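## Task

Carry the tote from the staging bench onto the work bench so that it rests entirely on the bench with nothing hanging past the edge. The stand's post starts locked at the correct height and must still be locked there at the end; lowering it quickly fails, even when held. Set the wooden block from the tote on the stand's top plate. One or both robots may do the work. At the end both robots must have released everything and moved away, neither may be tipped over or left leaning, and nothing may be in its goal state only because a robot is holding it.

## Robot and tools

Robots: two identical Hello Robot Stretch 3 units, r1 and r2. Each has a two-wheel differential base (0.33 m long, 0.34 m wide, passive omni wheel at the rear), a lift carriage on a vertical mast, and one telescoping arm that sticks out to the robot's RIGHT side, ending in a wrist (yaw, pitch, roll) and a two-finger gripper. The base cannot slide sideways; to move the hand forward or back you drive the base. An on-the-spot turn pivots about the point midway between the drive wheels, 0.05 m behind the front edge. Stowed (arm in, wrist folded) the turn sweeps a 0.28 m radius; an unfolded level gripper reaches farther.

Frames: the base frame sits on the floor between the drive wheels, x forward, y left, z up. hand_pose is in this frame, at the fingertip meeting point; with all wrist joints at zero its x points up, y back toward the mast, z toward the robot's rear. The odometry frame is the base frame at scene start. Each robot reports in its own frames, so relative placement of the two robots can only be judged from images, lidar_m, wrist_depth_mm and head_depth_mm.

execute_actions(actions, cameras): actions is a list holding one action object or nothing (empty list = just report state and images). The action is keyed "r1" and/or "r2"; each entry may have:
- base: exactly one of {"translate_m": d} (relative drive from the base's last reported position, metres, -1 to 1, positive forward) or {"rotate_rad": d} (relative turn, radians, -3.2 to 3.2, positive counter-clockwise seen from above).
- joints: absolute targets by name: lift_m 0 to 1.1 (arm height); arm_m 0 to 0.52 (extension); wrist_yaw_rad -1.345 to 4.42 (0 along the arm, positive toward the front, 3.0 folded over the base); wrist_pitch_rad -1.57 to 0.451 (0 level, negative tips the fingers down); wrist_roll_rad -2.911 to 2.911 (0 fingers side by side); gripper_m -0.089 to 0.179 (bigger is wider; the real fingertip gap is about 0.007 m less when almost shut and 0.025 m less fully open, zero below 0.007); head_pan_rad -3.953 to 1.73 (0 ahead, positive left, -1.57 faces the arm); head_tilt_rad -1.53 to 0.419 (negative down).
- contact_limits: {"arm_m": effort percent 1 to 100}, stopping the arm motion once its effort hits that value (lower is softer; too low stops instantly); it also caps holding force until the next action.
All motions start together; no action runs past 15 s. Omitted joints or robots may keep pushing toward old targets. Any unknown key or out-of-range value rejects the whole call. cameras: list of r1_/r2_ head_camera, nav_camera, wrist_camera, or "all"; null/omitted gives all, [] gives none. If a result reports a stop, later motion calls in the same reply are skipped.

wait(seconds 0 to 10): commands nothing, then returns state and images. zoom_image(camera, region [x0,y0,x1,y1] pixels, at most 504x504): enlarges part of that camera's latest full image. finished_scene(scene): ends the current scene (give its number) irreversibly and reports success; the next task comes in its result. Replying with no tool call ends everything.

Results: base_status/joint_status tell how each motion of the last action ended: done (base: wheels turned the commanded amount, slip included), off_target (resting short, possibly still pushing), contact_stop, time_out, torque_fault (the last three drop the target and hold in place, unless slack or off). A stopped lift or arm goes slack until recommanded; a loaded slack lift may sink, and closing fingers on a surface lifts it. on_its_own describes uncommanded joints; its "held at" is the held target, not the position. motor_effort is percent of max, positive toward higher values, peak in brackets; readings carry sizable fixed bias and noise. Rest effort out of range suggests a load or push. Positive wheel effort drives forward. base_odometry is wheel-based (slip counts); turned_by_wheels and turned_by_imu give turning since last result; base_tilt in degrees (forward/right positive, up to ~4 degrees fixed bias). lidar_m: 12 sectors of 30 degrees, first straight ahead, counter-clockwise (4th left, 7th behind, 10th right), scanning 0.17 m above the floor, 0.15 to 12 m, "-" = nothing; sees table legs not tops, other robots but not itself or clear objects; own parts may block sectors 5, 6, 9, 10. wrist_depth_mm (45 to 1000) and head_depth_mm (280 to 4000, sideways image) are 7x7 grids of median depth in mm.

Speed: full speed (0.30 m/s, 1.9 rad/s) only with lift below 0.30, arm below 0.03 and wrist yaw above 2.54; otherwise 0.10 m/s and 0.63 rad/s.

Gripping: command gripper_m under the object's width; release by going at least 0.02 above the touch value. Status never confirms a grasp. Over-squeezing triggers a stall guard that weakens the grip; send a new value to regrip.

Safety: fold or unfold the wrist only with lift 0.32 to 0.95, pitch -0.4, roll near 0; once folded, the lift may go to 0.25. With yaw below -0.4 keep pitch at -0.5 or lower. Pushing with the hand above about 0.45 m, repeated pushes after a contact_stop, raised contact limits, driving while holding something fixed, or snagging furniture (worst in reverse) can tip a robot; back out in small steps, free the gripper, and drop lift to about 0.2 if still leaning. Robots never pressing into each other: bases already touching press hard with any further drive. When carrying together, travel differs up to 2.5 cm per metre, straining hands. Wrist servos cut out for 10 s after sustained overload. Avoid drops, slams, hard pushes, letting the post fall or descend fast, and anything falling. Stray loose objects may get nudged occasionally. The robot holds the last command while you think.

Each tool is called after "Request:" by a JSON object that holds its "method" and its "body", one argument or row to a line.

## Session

Request:
{"method": "execute_actions", "body": {
  "actions": [],
  "cameras": ["r1_nav_camera","r2_nav_camera","r1_head_camera","r2_head_camera"]
}}

Scene clock: 0.00 s.
r1.base_odometry: x=+0.000 y=+0.000 heading=+0.000 (m, m, rad; r1's odometry frame)
r1.turned_by_wheels: +0.000 (rad since the last result)
r1.turned_by_imu: +0.000 (rad since the last result)
r1.base_tilt: forward=-1.1 right=+0.9 (deg)
r1.lidar_m: 2.24 1.13 1.70 3.67 1.94 2.71 2.03 1.22 1.09 1.09 1.30 2.38
r1.head_depth_mm: 1868 2853 - - - 2859 1957 / 1891 2910 - - - 2813 1949 / 1912 2964 - - - 2804 1938 / 1914 2747 - - - 2746 1938 / 1921 2806 - - - 2620 1913 / 1915 2825 - - 2315 2732 1896 / 1973 3053 - - 2024 2413 1875
r1.base_status: not commanded
r1.joint_positions: lift_m=+0.358 arm_m=-0.003 wrist_yaw_rad=+3.001 wrist_pitch_rad=-0.479 wrist_roll_rad=+0.007 gripper_m=+0.037 head_pan_rad=+0.004 head_tilt_rad=+0.007
r1.joint_status: not commanded
r1.motor_effort: left_wheel=+1 right_wheel=+0 lift_m=+41 arm_m=+0 wrist_yaw_rad=+1 wrist_pitch_rad=+7 wrist_roll_rad=+0 gripper_m=+1 head_pan_rad=+1 head_tilt_rad=+2 (%)
r1.hand_pose: x=+0.0090 y=+0.0719 z=+0.3575 quat_wxyz=(+0.216, +0.699, +0.118, +0.671) (m; r1's base frame)
r1.wrist_depth_mm: - - - - - - - / - - - - - - - / - - - - - - - / 924 - 884 891 870 868 846 / 756 737 755 724 721 717 706 / 626 627 - 615 620 603 605 / 543 535 - 538 511 523 522
r2.base_odometry: x=+0.000 y=+0.000 heading=+0.000 (m, m, rad; r2's odometry frame)
r2.turned_by_wheels: +0.000 (rad since the last result)
r2.turned_by_imu: +0.000 (rad since the last result)
r2.base_tilt: forward=+0.4 right=+0.5 (deg)
r2.lidar_m: 4.43 1.33 0.89 0.82 0.84 1.05 2.26 1.97 1.79 2.82 1.29 1.55
r2.head_depth_mm: 1696 2505 - - - 3387 2347 / 1708 2479 - - - 3627 2340 / 1724 2495 - - - 3687 2320 / 1707 2519 - - - 3616 2319 / 1711 2512 - - - 3598 2322 / 1715 2517 - - - 3626 2281 / 1742 2499 3684 3729 3806 3350 2295
r2.base_status: not commanded
r2.joint_positions: lift_m=+0.495 arm_m=+0.000 wrist_yaw_rad=+2.940 wrist_pitch_rad=-0.333 wrist_roll_rad=-0.015 gripper_m=+0.037 head_pan_rad=+0.009 head_tilt_rad=+0.010
r2.joint_status: not commanded
r2.motor_effort: left_wheel=-1 right_wheel=+0 lift_m=+36 arm_m=-1 wrist_yaw_rad=+1 wrist_pitch_rad=+4 wrist_roll_rad=+0 gripper_m=+0 head_pan_rad=+0 head_tilt_rad=+2 (%)
r2.hand_pose: x=+0.0256 y=+0.0850 z=+0.5274 quat_wxyz=(+0.187, +0.700, +0.048, +0.688) (m; r2's base frame)
r2.wrist_depth_mm: 658 719 762 826 910 998 - / 693 - 812 879 983 - - / 731 - 869 972 - - - / 788 - 938 - - - - / 835 882 - - - - - / 845 879 - 872 892 874 837 / 726 723 731 723 711 714 698
pictures: r1_head_camera (sideways: a quarter turn clockwise sets it upright), r1_nav_camera (sideways: a quarter turn counterclockwise sets it upright), r2_head_camera (sideways: a quarter turn clockwise sets it upright), r2_nav_camera (sideways: a quarter turn counterclockwise sets it upright)
Images, in order (width x height): r1_head_camera 896x504, r1_nav_camera 672x504, r2_head_camera 896x504, r2_nav_camera 672x504.

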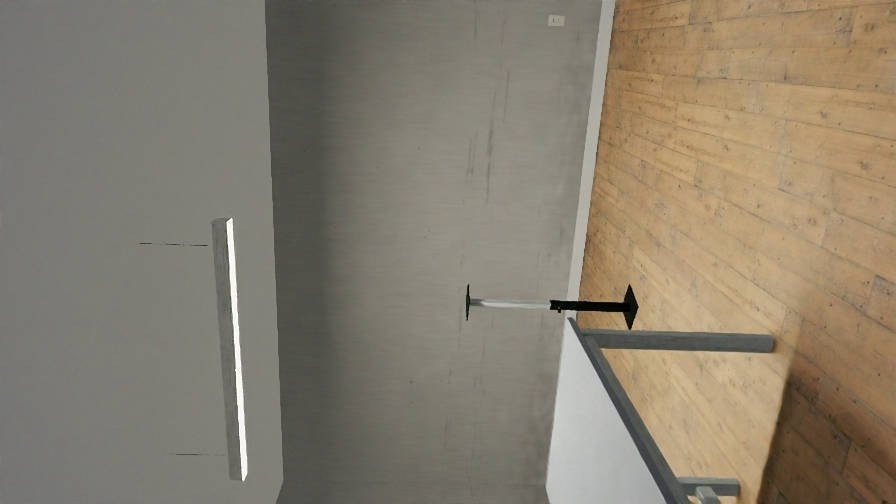

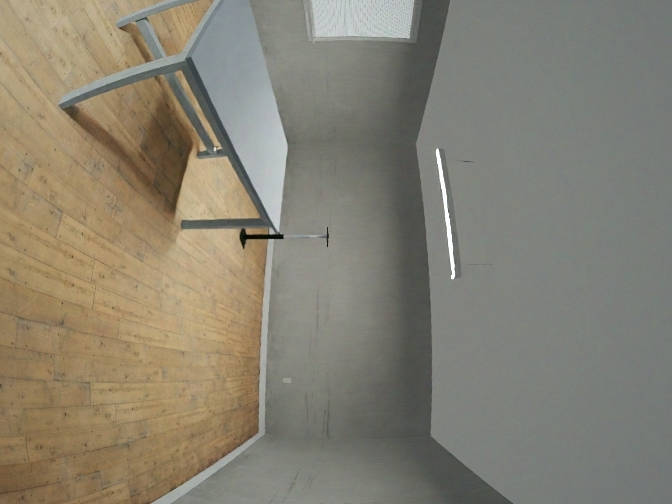

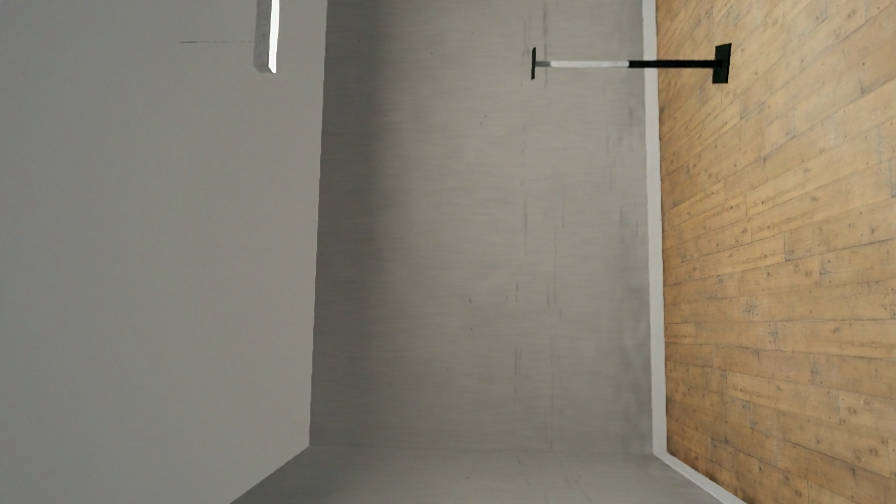

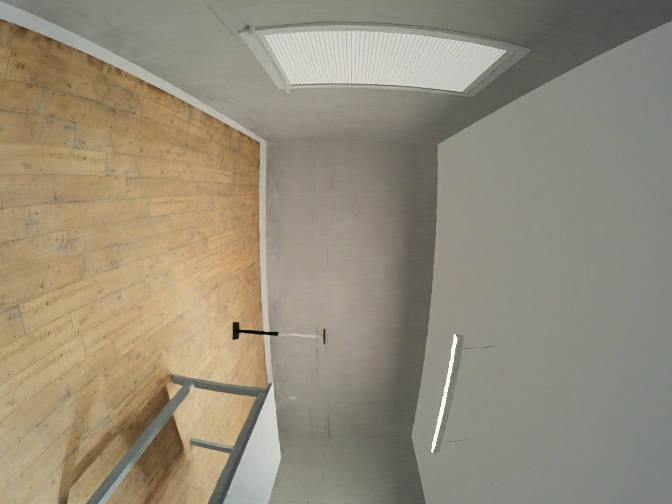

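Request:
{"method": "execute_actions", "body": {
  "actions": [
    {"r1":{"joints":{"lift_m":0.27,"wrist_pitch_rad":-0.4,"head_pan_rad":-0.5,"head_tilt_rad":-0.4}},"r2":{"base":{"rotate_rad":0.597},"joints":{"lift_m":0.27,"wrist_yaw_rad":3.0,"wrist_pitch_rad":-0.4,"head_pan_rad":-2.4,"head_tilt_rad":-0.4}}}
  ],
  "cameras": []
}}

Request:
{"method": "execute_actions", "body": {
  "actions": [
    {"r1":{"base":{"rotate_rad":2.485}},"r2":{"base":{"translate_m":-0.3}}}
  ],
  "cameras": ["r1_nav_camera","r2_nav_camera"]
}}

Request:
{"method": "execute_actions", "body": {
  "actions": [
    {"r1":{"base":{"translate_m":0.8}},"r2":{"base":{"translate_m":-0.75}}}
  ],
  "cameras": ["r1_nav_camera","r2_nav_camera","r1_head_camera"]
}}

Scene clock: 12.27 s.
r1.base_odometry: x=+0.000 y=+0.000 heading=+0.000 (m, m, rad; r1's odometry frame)
r1.turned_by_wheels: +0.000 (rad since the last result)
r1.turned_by_imu: +0.001 (rad since the last result)
r1.base_tilt: forward=-1.1 right=+0.9 (deg)
r1.lidar_m: 2.24 1.13 1.70 3.67 1.93 2.70 2.03 1.23 1.09 1.09 1.29 2.37
r1.head_depth_mm: 1956 2011 2037 2070 2016 1608 1305 / 2501 2566 2605 2623 2078 1600 1312 / 3398 3575 3663 2925 2086 1582 1299 / 3857 - - 2939 2054 1583 1297 / 3756 - - 2916 2049 1577 1283 / 3701 - - 2901 2022 1572 1278 / 3662 - - 2854 2022 1562 1277
r1.base_status: not commanded
r1.joint_positions: lift_m=+0.270 arm_m=-0.003 wrist_yaw_rad=+3.001 wrist_pitch_rad=-0.419 wrist_roll_rad=+0.007 gripper_m=+0.037 head_pan_rad=-0.493 head_tilt_rad=-0.395
r1.joint_status: all done
r1.motor_effort: left_wheel=+0(1) right_wheel=+0(0) lift_m=+35(36) arm_m=+0(0) wrist_yaw_rad=+1(1) wrist_pitch_rad=+9(10) wrist_roll_rad=+0(0) gripper_m=+1(0) head_pan_rad=-4(44) head_tilt_rad=-3(26) (%)
r1.hand_pose: x=+0.0101 y=+0.0797 z=+0.2826 quat_wxyz=(+0.196, +0.702, +0.098, +0.677) (m; r1's base frame)
r1.wrist_depth_mm: - - - - - - - / - - - - - - - / - - - - - - 974 / 842 - 827 815 804 778 775 / 658 652 671 641 642 631 620 / 549 545 - 534 535 524 525 / 471 480 - - 442 452 450
r2.base_odometry: x=+0.000 y=+0.000 heading=+0.597 (m, m, rad; r2's odometry frame)
r2.turned_by_wheels: +0.597 (rad since the last result)
r2.turned_by_imu: +0.594 (rad since the last result)
r2.base_tilt: forward=+0.2 right=+0.4 (deg)
r2.lidar_m: 1.22 0.87 0.83 0.85 1.12 2.77 1.80 1.79 2.82 1.28 1.66 3.91
r2.head_depth_mm: - - - 3247 2417 1791 1421 / 3948 - - 3470 2390 1802 1405 / 3799 - - 3739 2374 1773 1413 / 3693 3881 - 3687 2403 1783 1409 / 3542 3700 - 3725 2391 1778 1396 / 3381 3637 3842 3008 2397 1763 1394 / 3254 3499 3764 3750 2388 1758 1393
r2.base_status: done
r2.joint_positions: lift_m=+0.270 arm_m=+0.000 wrist_yaw_rad=+2.997 wrist_pitch_rad=-0.414 wrist_roll_rad=-0.015 gripper_m=+0.037 head_pan_rad=-2.393 head_tilt_rad=-0.395
r2.joint_status: all done
r2.motor_effort: left_wheel=-2(7) right_wheel=+2(6) lift_m=+26(29) arm_m=-1(1) wrist_yaw_rad=+4(6) wrist_pitch_rad=+4(3) wrist_roll_rad=+0(0) gripper_m=+0(0) head_pan_rad=-3(43) head_tilt_rad=-2(27) (%)
r2.hand_pose: x=+0.0111 y=+0.0781 z=+0.2839 quat_wxyz=(+0.195, +0.695, +0.097, +0.685) (m; r2's base frame)
r2.wrist_depth_mm: - - 929 836 765 719 662 / - - 998 911 852 747 704 / - - - 964 897 809 739 / 805 796 780 785 770 757 744 / 626 613 - 603 603 597 586 / 512 513 - 519 518 498 491 / 452 - - - 421 415 418
pictures: none
No camera images: the call's "cameras" was empty. Leave "cameras" out to get every camera's image.

Scene clock: 15.10 s.
r1.base_odometry: x=+0.000 y=+0.000 heading=+2.485 (m, m, rad; r1's odometry frame)
r1.turned_by_wheels: +2.485 (rad since the last result)
r1.turned_by_imu: +2.508 (rad since the last result)
r1.base_tilt: forward=-1.0 right=+1.0 (deg)
r1.lidar_m: 2.71 2.67 1.30 1.09 1.09 1.19 1.87 4.58 1.96 1.13 2.68 1.47
r1.head_depth_mm: 3257 3469 3662 2998 2096 1608 1304 / 3410 3662 - 2960 2080 1593 1296 / 3734 - - 2835 2067 1593 1293 / - - 2129 2913 2051 1576 1290 / - - 2113 2467 1886 1576 1285 / - - 1992 2718 2022 1577 1288 / 3797 - 2056 2863 2012 1572 1272
r1.base_status: done
r1.joint_positions: lift_m=+0.270 arm_m=-0.003 wrist_yaw_rad=+3.001 wrist_pitch_rad=-0.419 wrist_roll_rad=+0.007 gripper_m=+0.037 head_pan_rad=-0.493 head_tilt_rad=-0.395
r1.joint_status: not commanded
r1.motor_effort: left_wheel=-1(11) right_wheel=+2(10) lift_m=+36(36) arm_m=+0(0) wrist_yaw_rad=+0(1) wrist_pitch_rad=+9(9) wrist_roll_rad=+0(0) gripper_m=+1(1) head_pan_rad=-5(5) head_tilt_rad=-4(3) (%)
r1.hand_pose: x=+0.0101 y=+0.0797 z=+0.2826 quat_wxyz=(+0.196, +0.702, +0.098, +0.677) (m; r1's base frame)
r1.wrist_depth_mm: 838 996 - - - - - / 879 - - - - - - / 907 - - - - - - / 848 - 820 821 800 787 777 / 671 642 668 642 644 631 620 / 553 545 - 536 535 520 519 / 470 480 - - 440 451 450
r2.base_odometry: x=-0.248 y=-0.169 heading=+0.597 (m, m, rad; r2's odometry frame)
r2.turned_by_wheels: +0.000 (rad since the last result)
r2.turned_by_imu: +0.000 (rad since the last result)
r2.base_tilt: forward=+0.4 right=+0.2 (deg)
r2.lidar_m: 1.42 1.01 0.96 0.99 1.31 3.24 1.61 1.50 2.68 1.28 1.47 4.55
r2.head_depth_mm: 3919 - - 1811 2352 1704 1413 / 3749 - - 2168 2300 1792 1418 / 3667 3937 - 3704 2403 1779 1417 / 3531 3777 - 3694 2393 1777 1396 / 3419 3614 3836 3711 2414 1781 1406 / 3281 3498 3654 3777 2414 1797 1404 / 3192 3425 3605 3432 2426 1780 1400
r2.base_status: done
r2.joint_positions: lift_m=+0.270 arm_m=+0.000 wrist_yaw_rad=+2.998 wrist_pitch_rad=-0.414 wrist_roll_rad=-0.015 gripper_m=+0.037 head_pan_rad=-2.393 head_tilt_rad=-0.396
r2.joint_status: not commanded
r2.motor_effort: left_wheel=-2(9) right_wheel=+2(4) lift_m=+25(26) arm_m=-1(1) wrist_yaw_rad=+3(4) wrist_pitch_rad=+4(4) wrist_roll_rad=+0(0) gripper_m=+0(0) head_pan_rad=-3(3) head_tilt_rad=-2(3) (%)
r2.hand_pose: x=+0.0110 y=+0.0781 z=+0.2839 quat_wxyz=(+0.194, +0.695, +0.097, +0.685) (m; r2's base frame)
r2.wrist_depth_mm: - - - 973 885 834 772 / - - - - 981 874 808 / - - - - 984 892 852 / 794 775 793 764 778 749 756 / 627 607 - 609 599 587 592 / 515 503 - 521 516 495 487 / 447 - - - 419 424 421
pictures: r1_nav_camera (sideways: a quarter turn counterclockwise sets it upright), r2_nav_camera (sideways: a quarter turn counterclockwise sets it upright)
Images, in order (width x height): r1_nav_camera 672x504, r2_nav_camera 672x504.

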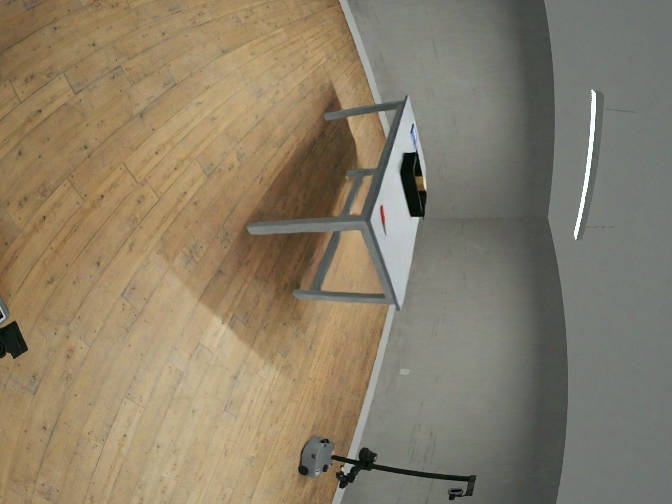

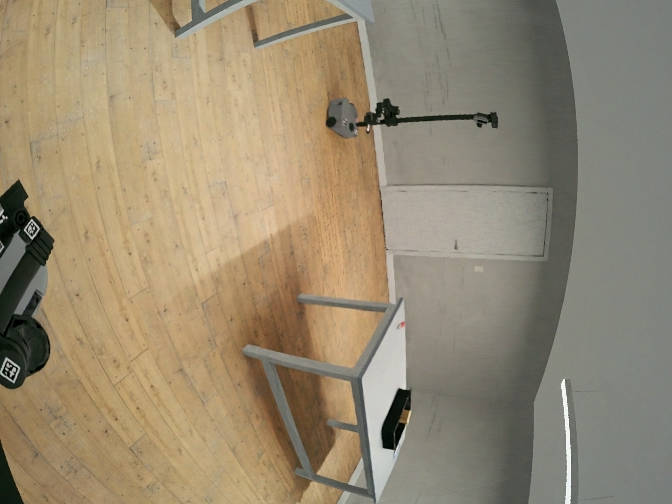

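Scene clock: 19.47 s.
r1.base_odometry: x=-0.634 y=+0.488 heading=+2.485 (m, m, rad; r1's odometry frame)
r1.turned_by_wheels: +0.000 (rad since the last result)
r1.turned_by_imu: -0.003 (rad since the last result)
r1.base_tilt: forward=-1.1 right=+0.9 (deg)
r1.lidar_m: 1.91 3.36 1.70 1.36 1.34 1.50 2.34 2.86 1.52 3.40 1.35 0.75
r1.head_depth_mm: 2989 3147 3337 1259 1849 1583 1303 / 3189 3367 3644 1239 999 1601 1295 / 3451 3674 - 1227 920 1043 1194 / 3740 - - 1232 1818 1575 1286 / 3734 - - 1223 1961 1580 1280 / 3428 3656 2073 1282 2038 1567 1284 / 3151 3321 3375 2406 2036 1557 1270
r1.base_status: done
r1.joint_positions: lift_m=+0.270 arm_m=-0.003 wrist_yaw_rad=+3.001 wrist_pitch_rad=-0.418 wrist_roll_rad=+0.007 gripper_m=+0.037 head_pan_rad=-0.493 head_tilt_rad=-0.396
r1.joint_status: not commanded
r1.motor_effort: left_wheel=-2(10) right_wheel=+1(7) lift_m=+36(36) arm_m=+0(0) wrist_yaw_rad=+1(1) wrist_pitch_rad=+9(9) wrist_roll_rad=+0(0) gripper_m=+0(1) head_pan_rad=-5(4) head_tilt_rad=-1(3) (%)
r1.hand_pose: x=+0.0101 y=+0.0798 z=+0.2827 quat_wxyz=(+0.196, +0.702, +0.098, +0.677) (m; r1's base frame)
r1.wrist_depth_mm: - - - - - - - / - - - - - - - / - - - - - - - / 854 - 823 810 794 791 793 / 670 647 664 639 638 633 628 / 551 544 - 532 538 528 516 / 470 479 - - 441 453 445
r2.base_odometry: x=-0.869 y=-0.590 heading=+0.597 (m, m, rad; r2's odometry frame)
r2.turned_by_wheels: +0.000 (rad since the last result)
r2.turned_by_imu: +0.000 (rad since the last result)
r2.base_tilt: forward=+0.3 right=+0.3 (deg)
r2.lidar_m: 1.94 1.38 1.31 1.34 1.78 3.39 1.09 0.82 1.42 3.55 1.54 2.45
r2.head_depth_mm: 3539 3879 - 1468 1058 1785 1339 / 3415 3655 - 1541 1051 1778 1324 / 3351 3602 3891 1532 999 1035 1179 / 3196 3452 3689 1534 2172 1779 1410 / 3045 3261 3535 3619 2296 1751 1397 / 2947 3183 3315 3538 2375 1761 1409 / 2870 3006 3225 3123 2089 1757 1409
r2.base_status: done
r2.joint_positions: lift_m=+0.270 arm_m=+0.000 wrist_yaw_rad=+2.998 wrist_pitch_rad=-0.414 wrist_roll_rad=-0.015 gripper_m=+0.037 head_pan_rad=-2.393 head_tilt_rad=-0.396
r2.joint_status: not commanded
r2.motor_effort: left_wheel=-2(10) right_wheel=+1(4) lift_m=+25(25) arm_m=-1(1) wrist_yaw_rad=+4(3) wrist_pitch_rad=+4(4) wrist_roll_rad=+0(0) gripper_m=-1(1) head_pan_rad=-3(3) head_tilt_rad=-2(2) (%)
r2.hand_pose: x=+0.0110 y=+0.0780 z=+0.2838 quat_wxyz=(+0.194, +0.695, +0.097, +0.685) (m; r2's base frame)
r2.wrist_depth_mm: - - - - - - - / - - - - - - - / - - - - - - - / 787 785 782 769 773 757 742 / 621 620 - 610 610 601 589 / 515 520 - 519 508 494 497 / 446 - - - 424 427 420
pictures: r1_head_camera (sideways: a quarter turn clockwise sets it upright), r1_nav_camera (sideways: a quarter turn counterclockwise sets it upright), r2_nav_camera (sideways: a quarter turn counterclockwise sets it upright)
Images, in order (width x height): r1_head_camera 896x504, r1_nav_camera 672x504, r2_nav_camera 672x504.

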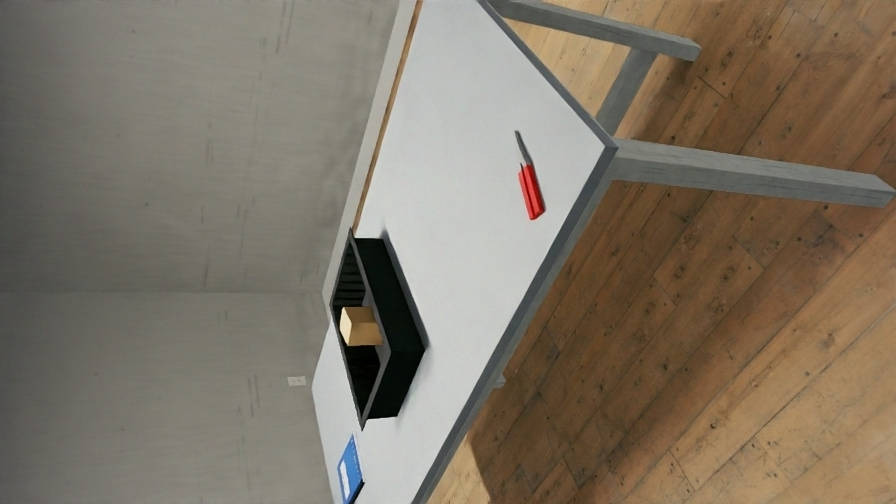

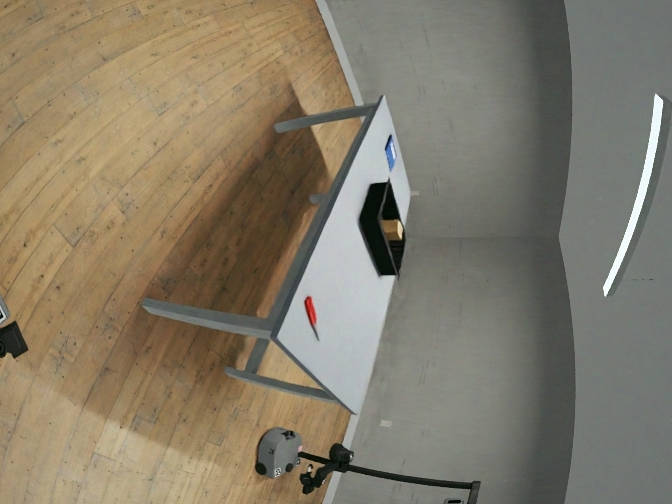

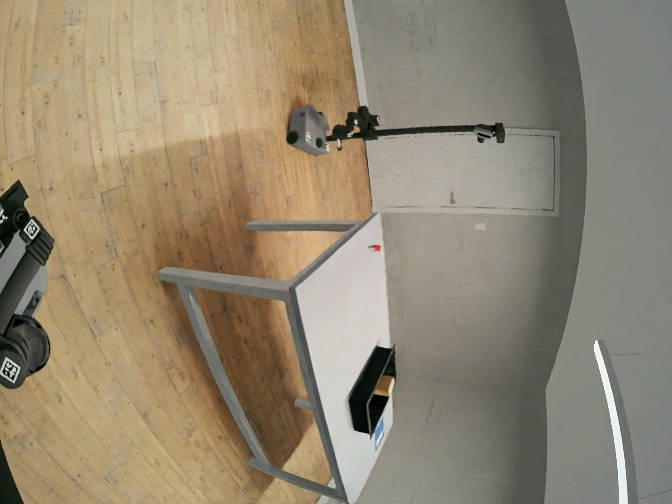

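Request:
{"method": "execute_actions", "body": {
  "actions": [
    {"r1":{"base":{"translate_m":0.8}},"r2":{"base":{"translate_m":-0.75}}}
  ],
  "cameras": []
}}

Request:
{"method": "execute_actions", "body": {
  "actions": [
    {"r1":{"base":{"rotate_rad":0.345}},"r2":{"base":{"rotate_rad":-0.483}}}
  ],
  "cameras": []
}}

Request:
{"method": "execute_actions", "body": {
  "actions": [
    {"r1":{"base":{"translate_m":0.38},"joints":{"lift_m":0.94,"head_pan_rad":-1.57,"head_tilt_rad":-0.7}},"r2":{"base":{"translate_m":-0.45},"joints":{"lift_m":0.94,"head_pan_rad":-1.57,"head_tilt_rad":-0.7}}}
  ],
  "cameras": []
}}

Request:
{"method": "execute_actions", "body": {
  "actions": [
    {"r1":{"joints":{"wrist_yaw_rad":0}},"r2":{"joints":{"wrist_yaw_rad":0}}}
  ],
  "cameras": []
}}

Request:
{"method": "execute_actions", "body": {
  "actions": [
    {"r1":{"joints":{"lift_m":1.04,"wrist_roll_rad":1.57,"gripper_m":0.08,"wrist_pitch_rad":-1.55}},"r2":{"joints":{"lift_m":1.04,"wrist_roll_rad":1.57,"gripper_m":0.08,"wrist_pitch_rad":-1.55}}}
  ],
  "cameras": []
}}

Request:
{"method": "execute_actions", "body": {
  "actions": [
    {"r1":{"joints":{"arm_m":0.33}},"r2":{"joints":{"arm_m":0.33}}}
  ],
  "cameras": ["r1_head_camera","r2_head_camera","r1_wrist_camera","r2_wrist_camera"]
}}

Scene clock: 29.67 s.
r1.base_odometry: x=-1.267 y=+0.977 heading=+2.485 (m, m, rad; r1's odometry frame)
r1.turned_by_wheels: +0.000 (rad since the last result)
r1.turned_by_imu: -0.002 (rad since the last result)
r1.base_tilt: forward=-1.0 right=+1.0 (deg)
r1.lidar_m: 1.11 2.63 2.06 1.67 1.63 1.78 2.83 2.14 0.50 1.02 1.01 1.11
r1.head_depth_mm: 2721 2912 3066 2999 807 671 546 / 2896 3084 3355 1252 800 667 542 / 3172 3352 3660 1237 861 664 569 / 3207 3480 3904 1225 785 662 1228 / 2998 3195 3446 1217 854 683 1277 / 2673 2873 3082 1195 850 1474 1278 / 2467 2604 2814 1194 881 1573 1275
r1.base_status: done
r1.joint_positions: lift_m=+0.270 arm_m=-0.003 wrist_yaw_rad=+3.001 wrist_pitch_rad=-0.418 wrist_roll_rad=+0.007 gripper_m=+0.037 head_pan_rad=-0.493 head_tilt_rad=-0.396
r1.joint_status: not commanded
r1.motor_effort: left_wheel=+0(11) right_wheel=+1(7) lift_m=+36(36) arm_m=-1(0) wrist_yaw_rad=+1(1) wrist_pitch_rad=+9(9) wrist_roll_rad=+0(0) gripper_m=+0(0) head_pan_rad=-5(5) head_tilt_rad=-2(2) (%)
r1.hand_pose: x=+0.0101 y=+0.0798 z=+0.2827 quat_wxyz=(+0.196, +0.702, +0.098, +0.677) (m; r1's base frame)
r1.wrist_depth_mm: - - - - - - - / - - - - - - - / - - - - - - - / 852 - 809 808 801 796 789 / 666 646 683 651 641 635 632 / 559 546 - 537 535 527 525 / 467 480 - - 440 455 447
r2.base_odometry: x=-1.489 y=-1.012 heading=+0.597 (m, m, rad; r2's odometry frame)
r2.turned_by_wheels: +0.000 (rad since the last result)
r2.turned_by_imu: -0.001 (rad since the last result)
r2.base_tilt: forward=+0.3 right=+0.3 (deg)
r2.lidar_m: 2.45 1.74 1.65 1.70 2.26 2.74 0.57 0.41 0.39 0.40 2.27 2.06
r2.head_depth_mm: 3215 3484 3759 3749 903 742 623 / 3107 3336 3635 3755 926 722 585 / 2991 3193 3482 3594 900 739 582 / 2845 3078 3295 3490 947 735 584 / 2764 2931 3178 3397 991 734 582 / 2692 2840 3034 3235 989 735 580 / 2554 1378 2848 3050 984 733 581
r2.base_status: done
r2.joint_positions: lift_m=+0.270 arm_m=+0.000 wrist_yaw_rad=+2.998 wrist_pitch_rad=-0.414 wrist_roll_rad=-0.015 gripper_m=+0.037 head_pan_rad=-2.393 head_tilt_rad=-0.396
r2.joint_status: not commanded
r2.motor_effort: left_wheel=-2(9) right_wheel=+1(3) lift_m=+26(25) arm_m=-1(1) wrist_yaw_rad=+3(3) wrist_pitch_rad=+4(4) wrist_roll_rad=+0(0) gripper_m=+0(0) head_pan_rad=-3(3) head_tilt_rad=-2(2) (%)
r2.hand_pose: x=+0.0110 y=+0.0780 z=+0.2838 quat_wxyz=(+0.194, +0.695, +0.097, +0.685) (m; r2's base frame)
r2.wrist_depth_mm: - - - - - - - / - - - - - - - / - - - - - - - / 795 789 768 764 751 778 760 / 621 620 - 613 606 601 598 / 512 504 - 516 511 493 497 / 452 - - - 424 420 418
pictures: none
No camera images: the call's "cameras" was empty. Leave "cameras" out to get every camera's image.

Scene clock: 31.17 s.
r1.base_odometry: x=-1.267 y=+0.977 heading=+2.830 (m, m, rad; r1's odometry frame)
r1.turned_by_wheels: +0.345 (rad since the last result)
r1.turned_by_imu: +0.349 (rad since the last result)
r1.base_tilt: forward=-1.1 right=+0.9 (deg)
r1.lidar_m: 2.63 2.42 1.72 1.63 1.69 2.29 2.14 2.34 0.50 1.02 1.05 1.11
r1.head_depth_mm: 2926 3232 3588 1250 806 669 544 / 2806 3033 3331 1254 831 668 1194 / 2622 2865 3158 1232 865 712 1293 / 2452 2675 2935 1225 897 1540 1292 / 2354 2572 2784 1215 1319 1474 1286 / 2240 2383 2612 2745 2053 1574 1270 / 2143 2278 2470 2604 2012 1559 1280
r1.base_status: done
r1.joint_positions: lift_m=+0.270 arm_m=-0.003 wrist_yaw_rad=+3.001 wrist_pitch_rad=-0.418 wrist_roll_rad=+0.007 gripper_m=+0.037 head_pan_rad=-0.493 head_tilt_rad=-0.396
r1.joint_status: not commanded
r1.motor_effort: left_wheel=-3(11) right_wheel=+2(8) lift_m=+36(36) arm_m=+0(1) wrist_yaw_rad=+1(1) wrist_pitch_rad=+9(9) wrist_roll_rad=+0(0) gripper_m=+1(0) head_pan_rad=-4(5) head_tilt_rad=-2(2) (%)
r1.hand_pose: x=+0.0101 y=+0.0798 z=+0.2827 quat_wxyz=(+0.196, +0.702, +0.098, +0.677) (m; r1's base frame)
r1.wrist_depth_mm: - - - - - - - / - - - - - - - / - - - - - - - / 839 - 818 807 803 782 784 / 663 646 674 650 643 633 627 / 555 544 - 535 535 524 519 / 471 479 - - 442 450 449
r2.base_odometry: x=-1.489 y=-1.012 heading=+0.114 (m, m, rad; r2's odometry frame)
r2.turned_by_wheels: -0.483 (rad since the last result)
r2.turned_by_imu: -0.480 (rad since the last result)
r2.base_tilt: forward=+0.4 right=+0.4 (deg)
r2.lidar_m: 2.05 2.34 1.72 1.66 1.71 2.36 2.74 0.55 0.40 0.39 0.40 2.27
r2.head_depth_mm: 2534 2647 2789 2964 1181 1605 1408 / 2742 2884 3041 3113 1000 1710 1307 / 2977 3125 3309 1534 994 798 1409 / 3231 3440 3711 1525 945 734 1356 / 3517 3768 3990 1531 935 733 618 / 3315 3515 3681 3736 905 722 580 / 3063 3162 3347 3420 881 731 582
r2.base_status: done
r2.joint_positions: lift_m=+0.270 arm_m=+0.000 wrist_yaw_rad=+2.998 wrist_pitch_rad=-0.414 wrist_roll_rad=-0.015 gripper_m=+0.037 head_pan_rad=-2.393 head_tilt_rad=-0.396
r2.joint_status: not commanded
r2.motor_effort: left_wheel=+1(7) right_wheel=-1(4) lift_m=+26(25) arm_m=-1(1) wrist_yaw_rad=+3(4) wrist_pitch_rad=+4(4) wrist_roll_rad=+0(0) gripper_m=+0(0) head_pan_rad=-3(3) head_tilt_rad=-2(2) (%)
r2.hand_pose: x=+0.0110 y=+0.0780 z=+0.2838 quat_wxyz=(+0.194, +0.695, +0.097, +0.685) (m; r2's base frame)
r2.wrist_depth_mm: - - - - - - - / - - - - - - - / - - - - - - - / 804 779 767 783 777 754 758 / 618 617 - 615 608 597 596 / 507 510 - 528 517 505 490 / 446 - - - 427 426 424
pictures: none
No camera images: the call's "cameras" was empty. Leave "cameras" out to get every camera's image.

Scene clock: 38.10 s.
r1.base_odometry: x=-1.629 y=+1.093 heading=+2.830 (m, m, rad; r1's odometry frame)
r1.turned_by_wheels: +0.000 (rad since the last result)
r1.turned_by_imu: +0.000 (rad since the last result)
r1.base_tilt: forward=-1.1 right=+1.0 (deg)
r1.lidar_m: 2.25 2.32 1.74 1.66 1.70 2.30 2.52 0.80 1.05 1.01 1.03 0.75
r1.head_depth_mm: 2575 2958 1007 806 - - 1127 / 2572 2950 999 730 - 1241 1125 / 2573 2918 904 754 - - - / 1187 2862 917 763 - - - / 2586 2890 908 695 - - 1121 / 2564 2893 980 762 643 1228 1109 / 2590 2887 976 759 621 1235 1109
r1.base_status: done
r1.joint_positions: lift_m=+0.940 arm_m=-0.003 wrist_yaw_rad=+3.001 wrist_pitch_rad=-0.418 wrist_roll_rad=+0.007 gripper_m=+0.037 head_pan_rad=-1.563 head_tilt_rad=-0.691
r1.joint_status: all done
r1.motor_effort: left_wheel=-1(13) right_wheel=+1(8) lift_m=+46(50) arm_m=+0(0) wrist_yaw_rad=+1(1) wrist_pitch_rad=+9(9) wrist_roll_rad=+0(0) gripper_m=+0(0) head_pan_rad=-4(60) head_tilt_rad=-5(24) (%)
r1.hand_pose: x=+0.0101 y=+0.0798 z=+0.9525 quat_wxyz=(+0.196, +0.702, +0.097, +0.677) (m; r1's base frame)
r1.wrist_depth_mm: - - - - - - - / - - - - - - - / - - - - - - - / - - - - - - - / - - - - - - - / - - - - - - - / - - - - - - -
r2.base_odometry: x=-1.936 y=-1.063 heading=+0.114 (m, m, rad; r2's odometry frame)
r2.turned_by_wheels: +0.000 (rad since the last result)
r2.turned_by_imu: -0.001 (rad since the last result)
r2.base_tilt: forward=+0.2 right=+0.4 (deg)
r2.lidar_m: 2.50 2.35 1.72 1.65 1.72 2.36 2.28 0.55 0.40 0.39 0.40 0.55
r2.head_depth_mm: 2677 3039 2908 871 - - 1160 / 2642 2960 2903 869 730 - 1164 / 2677 3009 1125 809 697 - - / 1259 1554 1003 829 692 - 1152 / 1249 2975 1015 834 690 - 1060 / 2652 2962 2889 864 684 601 1153 / 2637 3004 2882 860 682 609 1174
r2.base_status: done
r2.joint_positions: lift_m=+0.940 arm_m=+0.000 wrist_yaw_rad=+2.998 wrist_pitch_rad=-0.414 wrist_roll_rad=-0.015 gripper_m=+0.037 head_pan_rad=-1.577 head_tilt_rad=-0.691
r2.joint_status: all done
r2.motor_effort: left_wheel=+1(8) right_wheel=+0(6) lift_m=+46(45) arm_m=-1(1) wrist_yaw_rad=+3(4) wrist_pitch_rad=+4(4) wrist_roll_rad=+0(0) gripper_m=+0(0) head_pan_rad=+3(39) head_tilt_rad=-4(25) (%)
r2.hand_pose: x=+0.0109 y=+0.0780 z=+0.9531 quat_wxyz=(+0.194, +0.695, +0.097, +0.685) (m; r2's base frame)
r2.wrist_depth_mm: - - - - - - - / - - - - - - - / - - - - - - - / - - - - - - - / - - - - - - - / - - - - - - - / - - - - - - -
pictures: none
No camera images: the call's "cameras" was empty. Leave "cameras" out to get every camera's image.

Scene clock: 40.60 s.
r1.base_odometry: x=-1.629 y=+1.093 heading=+2.830 (m, m, rad; r1's odometry frame)
r1.turned_by_wheels: +0.000 (rad since the last result)
r1.turned_by_imu: +0.000 (rad since the last result)
r1.base_tilt: forward=-1.1 right=+0.9 (deg)
r1.lidar_m: 2.24 2.32 1.74 1.66 1.70 2.31 2.51 0.80 1.05 1.01 1.04 0.75
r1.head_depth_mm: 2581 2871 1012 807 - - - / 2563 2915 999 727 - - - / 2564 2902 907 792 - - 1083 / 1021 2884 917 784 646 1243 1100 / 2604 2903 911 694 628 1244 1114 / 2596 2870 979 761 628 1222 1117 / 2577 2858 981 764 624 1229 1111
r1.base_status: not commanded
r1.joint_positions: lift_m=+0.940 arm_m=-0.003 wrist_yaw_rad=+0.003 wrist_pitch_rad=-0.418 wrist_roll_rad=+0.007 gripper_m=+0.037 head_pan_rad=-1.563 head_tilt_rad=-0.691
r1.joint_status: all done
r1.motor_effort: left_wheel=-2(1) right_wheel=+1(1) lift_m=+47(46) arm_m=+0(0) wrist_yaw_rad=-4(7) wrist_pitch_rad=+8(9) wrist_roll_rad=+0(0) gripper_m=+0(0) head_pan_rad=-4(5) head_tilt_rad=-4(5) (%)
r1.hand_pose: x=-0.0208 y=-0.3667 z=+0.9525 quat_wxyz=(+0.690, +0.148, -0.694, -0.146) (m; r1's base frame)
r1.wrist_depth_mm: - - - - - - - / - - - - - - - / - 870 709 676 812 805 790 / 656 630 569 482 558 607 604 / 510 502 456 488 422 485 483 / 420 417 357 377 417 405 403 / 360 359 344 352 340 346 345
r2.base_odometry: x=-1.936 y=-1.063 heading=+0.114 (m, m, rad; r2's odometry frame)
r2.turned_by_wheels: +0.000 (rad since the last result)
r2.turned_by_imu: -0.001 (rad since the last result)
r2.base_tilt: forward=+0.2 right=+0.5 (deg)
r2.lidar_m: 2.50 2.35 1.72 1.66 1.72 2.36 2.28 0.55 0.40 0.39 0.40 0.55
r2.head_depth_mm: 2639 2980 2906 870 - - - / 2671 3005 2920 869 730 - - / 2646 2981 1129 812 - - - / 1279 1512 998 831 - - 1173 / 1249 2989 1020 830 683 608 1176 / 2631 2953 2841 864 684 609 1174 / 2615 2982 2831 859 683 609 1178
r2.base_status: not commanded
r2.joint_positions: lift_m=+0.940 arm_m=+0.000 wrist_yaw_rad=+0.003 wrist_pitch_rad=-0.414 wrist_roll_rad=-0.015 gripper_m=+0.037 head_pan_rad=-1.577 head_tilt_rad=-0.691
r2.joint_status: all done
r2.motor_effort: left_wheel=+1(0) right_wheel=-1(1) lift_m=+46(46) arm_m=-1(1) wrist_yaw_rad=-3(6) wrist_pitch_rad=+4(4) wrist_roll_rad=+0(0) gripper_m=+0(0) head_pan_rad=+3(3) head_tilt_rad=-5(4) (%)
r2.hand_pose: x=-0.0208 y=-0.3694 z=+0.9531 quat_wxyz=(+0.698, +0.148, -0.686, -0.144) (m; r2's base frame)
r2.wrist_depth_mm: - - - - - - - / - - - - - - - / 886 840 753 691 737 775 787 / 605 596 563 558 542 581 573 / 475 473 422 381 389 459 457 / 394 389 401 387 394 381 379 / 336 335 328 330 326 325 322
pictures: none
No camera images: the call's "cameras" was empty. Leave "cameras" out to get every camera's image.

Scene clock: 42.33 s.
r1.base_odometry: x=-1.629 y=+1.093 heading=+2.830 (m, m, rad; r1's odometry frame)
r1.turned_by_wheels: +0.000 (rad since the last result)
r1.turned_by_imu: +0.000 (rad since the last result)
r1.base_tilt: forward=-1.0 right=+1.0 (deg)
r1.lidar_m: 2.24 2.32 1.75 1.65 1.70 2.31 2.52 0.80 1.05 1.01 1.03 0.75
r1.head_depth_mm: 2562 2787 - - - - 1102 / 2563 2819 - - - - 1106 / 2604 2844 - - - - - / 1284 2894 938 766 636 - 1078 / 2601 2838 908 696 628 - 1092 / 2571 2865 980 764 624 1239 1108 / 2569 2885 975 757 622 1225 1112
r1.base_status: not commanded
r1.joint_positions: lift_m=+1.040 arm_m=-0.003 wrist_yaw_rad=+0.003 wrist_pitch_rad=-1.543 wrist_roll_rad=+1.563 gripper_m=+0.080 head_pan_rad=-1.563 head_tilt_rad=-0.691
r1.joint_status: all done
r1.motor_effort: left_wheel=-1(1) right_wheel=+2(1) lift_m=+46(47) arm_m=+0(0) wrist_yaw_rad=-3(4) wrist_pitch_rad=-4(8) wrist_roll_rad=+2(2) gripper_m=+1(81) head_pan_rad=-5(4) head_tilt_rad=-4(2) (%)
r1.hand_pose: x=-0.0216 y=-0.1251 z=+0.9217 quat_wxyz=(+0.004, +0.004, -0.717, -0.698) (m; r1's base frame)
r1.wrist_depth_mm: 310 - - - - - - / 317 - - - - - - / 324 - - - - - - / 328 - - - - - - / 337 - - - - - - / 342 344 - - - - - / 352 349 - - - - -
r2.base_odometry: x=-1.936 y=-1.063 heading=+0.114 (m, m, rad; r2's odometry frame)
r2.turned_by_wheels: +0.000 (rad since the last result)
r2.turned_by_imu: +0.000 (rad since the last result)
r2.base_tilt: forward=+0.4 right=+0.4 (deg)
r2.lidar_m: 2.50 2.34 1.72 1.66 1.72 2.36 2.28 0.55 0.40 0.39 0.40 0.55
r2.head_depth_mm: 2706 2943 - - - - - / 2667 2951 - - - - - / 2677 2973 - - - - - / 1118 2860 1561 811 686 - - / 2628 2968 1013 829 683 596 - / 2605 2972 2890 863 682 609 1167 / 2616 2949 2901 863 684 609 1173
r2.base_status: not commanded
r2.joint_positions: lift_m=+1.040 arm_m=+0.000 wrist_yaw_rad=+0.003 wrist_pitch_rad=-1.542 wrist_roll_rad=+1.565 gripper_m=+0.080 head_pan_rad=-1.577 head_tilt_rad=-0.691
r2.joint_status: all done
r2.motor_effort: left_wheel=+0(0) right_wheel=-1(1) lift_m=+45(48) arm_m=-1(0) wrist_yaw_rad=-3(4) wrist_pitch_rad=-3(3) wrist_roll_rad=+2(4) gripper_m=+0(81) head_pan_rad=+3(3) head_tilt_rad=-5(5) (%)
r2.hand_pose: x=-0.0216 y=-0.1274 z=+0.9215 quat_wxyz=(+0.003, +0.003, -0.717, -0.697) (m; r2's base frame)
r2.wrist_depth_mm: 304 - - - - - - / 314 - - - - - - / 319 - - - - - - / 331 - - - - - - / 341 353 - - - - - / 352 351 - - - - - / 360 360 - - - - -
pictures: none
No camera images: the call's "cameras" was empty. Leave "cameras" out to get every camera's image.

Scene clock: 46.00 s.
r1.base_odometry: x=-1.629 y=+1.093 heading=+2.830 (m, m, rad; r1's odometry frame)
r1.turned_by_wheels: +0.000 (rad since the last result)
r1.turned_by_imu: +0.001 (rad since the last result)
r1.base_tilt: forward=-1.1 right=+0.9 (deg)
r1.lidar_m: 2.25 2.32 1.75 1.66 1.70 2.31 2.52 0.80 1.05 1.01 1.04 0.75
r1.head_depth_mm: 2659 2923 1009 779 634 1245 1137 / - 3001 965 727 632 1243 1122 / - - 884 762 631 1244 1120 / 794 2790 915 764 629 1248 1120 / 2571 2895 909 696 625 1240 1113 / 2587 2875 981 764 624 1236 1116 / 2608 2910 979 761 622 1226 1111
r1.base_status: not commanded
r1.joint_positions: lift_m=+1.040 arm_m=+0.330 wrist_yaw_rad=+0.001 wrist_pitch_rad=-1.544 wrist_roll_rad=+1.565 gripper_m=+0.080 head_pan_rad=-1.563 head_tilt_rad=-0.691
r1.joint_status: all done
r1.motor_effort: left_wheel=-1(1) right_wheel=+1(2) lift_m=+45(46) arm_m=+5(4) wrist_yaw_rad=-1(3) wrist_pitch_rad=-3(4) wrist_roll_rad=+2(2) gripper_m=+0(1) head_pan_rad=-5(5) head_tilt_rad=-5(4) (%)
r1.hand_pose: x=-0.0216 y=-0.4572 z=+0.9218 quat_wxyz=(+0.003, +0.002, -0.716, -0.698) (m; r1's base frame)
r1.wrist_depth_mm: 307 304 303 300 299 - - / 226 237 224 307 305 - - / 318 316 315 311 311 - - / 263 321 317 320 317 - - / 238 329 243 327 322 - - / 337 337 241 334 332 - - / 344 342 304 340 341 - -
r2.base_odometry: x=-1.936 y=-1.063 heading=+0.114 (m, m, rad; r2's odometry frame)
r2.turned_by_wheels: +0.000 (rad since the last result)
r2.turned_by_imu: -0.001 (rad since the last result)
r2.base_tilt: forward=+0.3 right=+0.5 (deg)
r2.lidar_m: 2.50 2.35 1.72 1.66 1.72 2.36 2.28 0.55 0.40 0.39 0.40 0.55
r2.head_depth_mm: 2594 3095 2889 868 686 614 1183 / 2579 3080 2934 870 686 615 1187 / 2550 - 989 812 685 612 1190 / 817 877 - 808 676 609 1183 / 2613 2966 1010 827 684 610 1171 / 2677 2954 2870 860 683 608 1172 / 2651 2940 2889 861 681 608 1173
r2.base_status: not commanded
r2.joint_positions: lift_m=+1.040 arm_m=+0.330 wrist_yaw_rad=+0.001 wrist_pitch_rad=-1.543 wrist_roll_rad=+1.567 gripper_m=+0.080 head_pan_rad=-1.577 head_tilt_rad=-0.691
r2.joint_status: all done
r2.motor_effort: left_wheel=+1(0) right_wheel=-1(1) lift_m=+46(46) arm_m=+4(5) wrist_yaw_rad=-1(3) wrist_pitch_rad=-3(3) wrist_roll_rad=+2(2) gripper_m=+0(0) head_pan_rad=+3(3) head_tilt_rad=-4(4) (%)
r2.hand_pose: x=-0.0216 y=-0.4573 z=+0.9216 quat_wxyz=(+0.002, +0.002, -0.717, -0.698) (m; r2's base frame)
r2.wrist_depth_mm: 304 298 296 290 290 - 995 / 224 224 279 299 297 - - / 319 312 308 307 303 - - / 323 323 317 317 313 - - / 296 330 325 325 322 - - / 348 340 329 334 330 - - / 316 313 275 343 341 - -
pictures: r1_head_camera (sideways: a quarter turn clockwise sets it upright), r1_wrist_camera, r2_head_camera (sideways: a quarter turn clockwise sets it upright), r2_wrist_camera
Images, in order (width x height): r1_head_camera 896x504, r1_wrist_camera 644x364, r2_head_camera 896x504, r2_wrist_camera 644x364.

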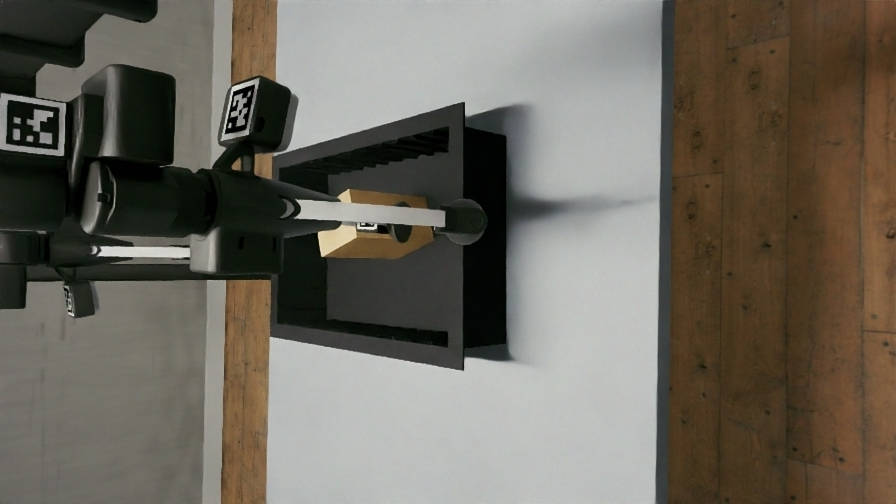

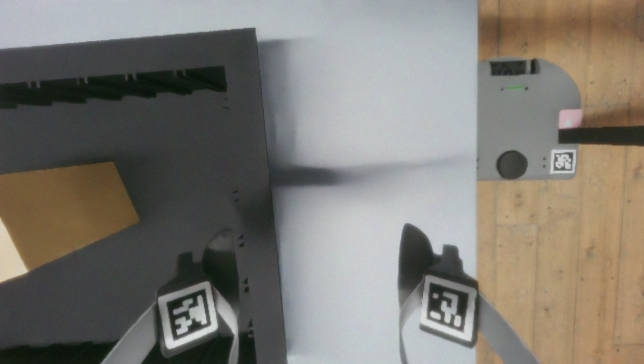

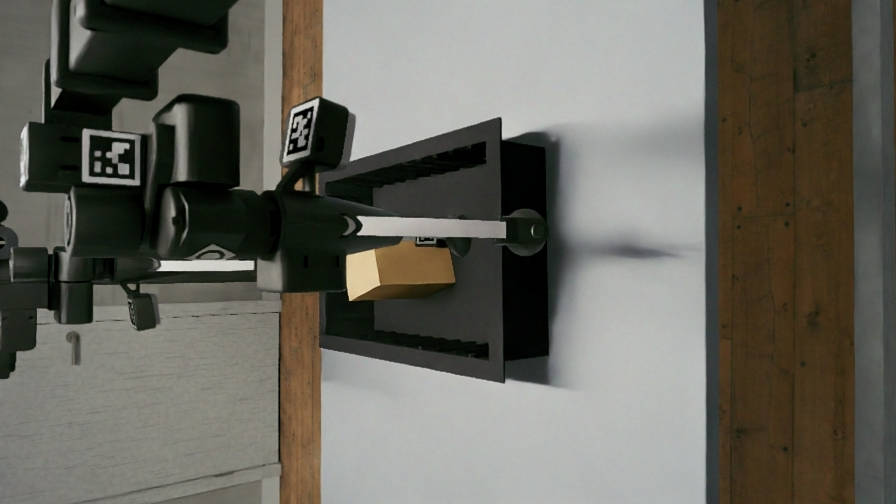

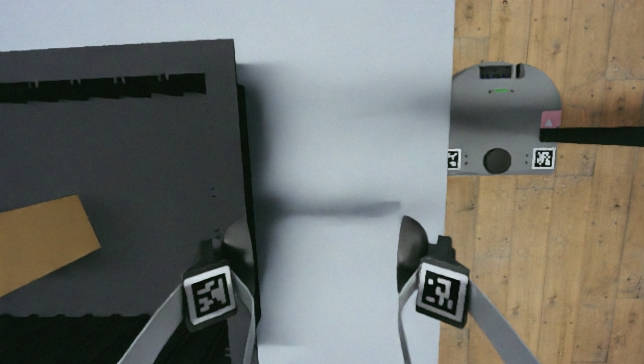

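Request:
{"method": "execute_actions", "body": {
  "actions": [
    {"r1":{"base":{"translate_m":0.01},"joints":{"arm_m":0.37}},"r2":{"base":{"translate_m":0.02},"joints":{"arm_m":0.40}}}
  ],
  "cameras": ["r1_wrist_camera","r2_wrist_camera","r1_head_camera"]
}}

Scene clock: 56.60 s.
r1.base_odometry: x=-1.638 y=+1.097 heading=+2.830 (m, m, rad; r1's odometry frame)
r1.turned_by_wheels: +0.000 (rad since the last result)
r1.turned_by_imu: +0.001 (rad since the last result)
r1.base_tilt: forward=-1.1 right=+1.0 (deg)
r1.lidar_m: 2.24 2.30 1.75 1.66 1.70 2.31 2.52 0.81 1.05 1.00 1.03 0.75
r1.head_depth_mm: 2665 2906 1009 782 635 1248 1131 / - 2902 980 728 632 1241 1130 / - - 916 697 630 1238 1119 / 747 2845 933 694 630 1238 1118 / 2608 2870 936 699 628 1235 1122 / 2587 2875 985 760 624 1234 1110 / 2566 2867 977 760 624 1235 1109
r1.base_status: done
r1.joint_positions: lift_m=+1.040 arm_m=+0.370 wrist_yaw_rad=+0.001 wrist_pitch_rad=-1.544 wrist_roll_rad=+1.565 gripper_m=+0.080 head_pan_rad=-1.563 head_tilt_rad=-0.691
r1.joint_status: all done
r1.motor_effort: left_wheel=-1(3) right_wheel=+2(7) lift_m=+46(46) arm_m=+3(4) wrist_yaw_rad=-1(1) wrist_pitch_rad=-3(3) wrist_roll_rad=+2(2) gripper_m=+0(0) head_pan_rad=-4(4) head_tilt_rad=-4(3) (%)
r1.hand_pose: x=-0.0216 y=-0.4972 z=+0.9218 quat_wxyz=(+0.003, +0.002, -0.716, -0.698) (m; r1's base frame)
r1.wrist_depth_mm: 306 222 219 300 299 299 - / 256 272 300 304 304 303 - / 320 316 314 311 311 309 - / 203 273 319 317 318 315 - / 204 328 326 322 321 323 - / 342 336 333 327 332 327 - / 342 339 314 310 338 - -
r2.base_odometry: x=-1.916 y=-1.060 heading=+0.114 (m, m, rad; r2's odometry frame)
r2.turned_by_wheels: +0.000 (rad since the last result)
r2.turned_by_imu: -0.001 (rad since the last result)
r2.base_tilt: forward=+0.4 right=+0.5 (deg)
r2.lidar_m: 2.48 2.35 1.72 1.66 1.72 2.35 2.30 0.55 0.40 0.39 0.40 0.55
r2.head_depth_mm: 2584 3099 2917 873 689 615 1186 / 2607 3033 2011 817 688 612 1181 / - 3104 992 832 686 612 1180 / 735 1454 833 825 685 611 1171 / 2643 2970 1118 831 684 610 1172 / 2656 2952 2845 863 681 608 1183 / 2655 2974 2888 863 680 609 1175
r2.base_status: done
r2.joint_positions: lift_m=+1.040 arm_m=+0.400 wrist_yaw_rad=+0.001 wrist_pitch_rad=-1.543 wrist_roll_rad=+1.567 gripper_m=+0.080 head_pan_rad=-1.577 head_tilt_rad=-0.691
r2.joint_status: all done
r2.motor_effort: left_wheel=+0(5) right_wheel=+0(4) lift_m=+46(46) arm_m=+5(5) wrist_yaw_rad=-1(1) wrist_pitch_rad=-3(3) wrist_roll_rad=+1(1) gripper_m=+0(0) head_pan_rad=+3(3) head_tilt_rad=-4(4) (%)
r2.hand_pose: x=-0.0216 y=-0.5273 z=+0.9216 quat_wxyz=(+0.002, +0.002, -0.716, -0.698) (m; r2's base frame)
r2.wrist_depth_mm: 218 215 214 211 290 289 - / 293 305 301 280 296 295 - / 318 315 311 305 307 302 - / 323 319 319 310 312 309 - / 214 307 325 321 320 322 - / 332 339 333 331 330 - - / 279 280 270 269 339 - -
pictures: r1_head_camera (sideways: a quarter turn clockwise sets it upright), r1_wrist_camera, r2_wrist_camera
Images, in order (width x height): r1_head_camera 896x504, r1_wrist_camera 644x364, r2_wrist_camera 644x364.

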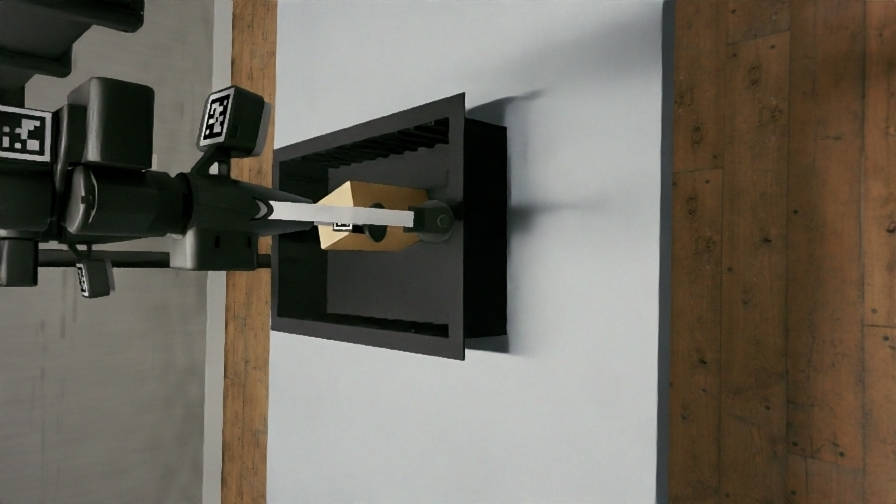

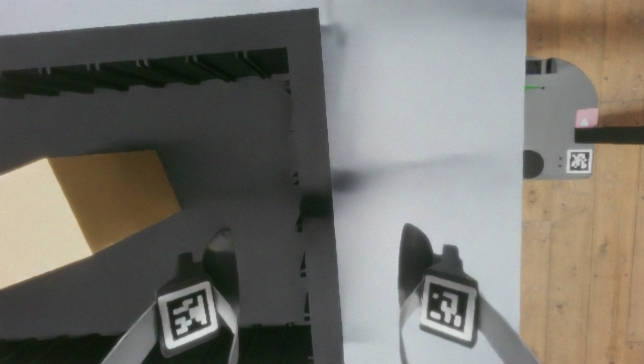

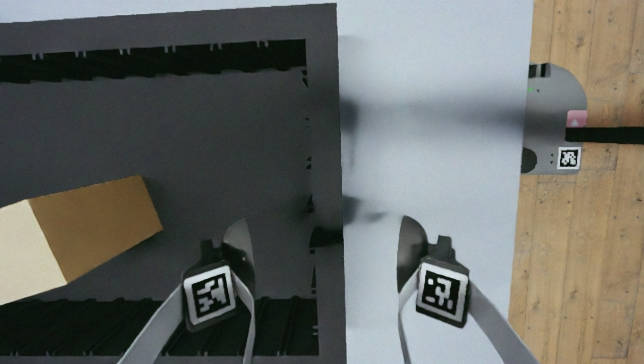

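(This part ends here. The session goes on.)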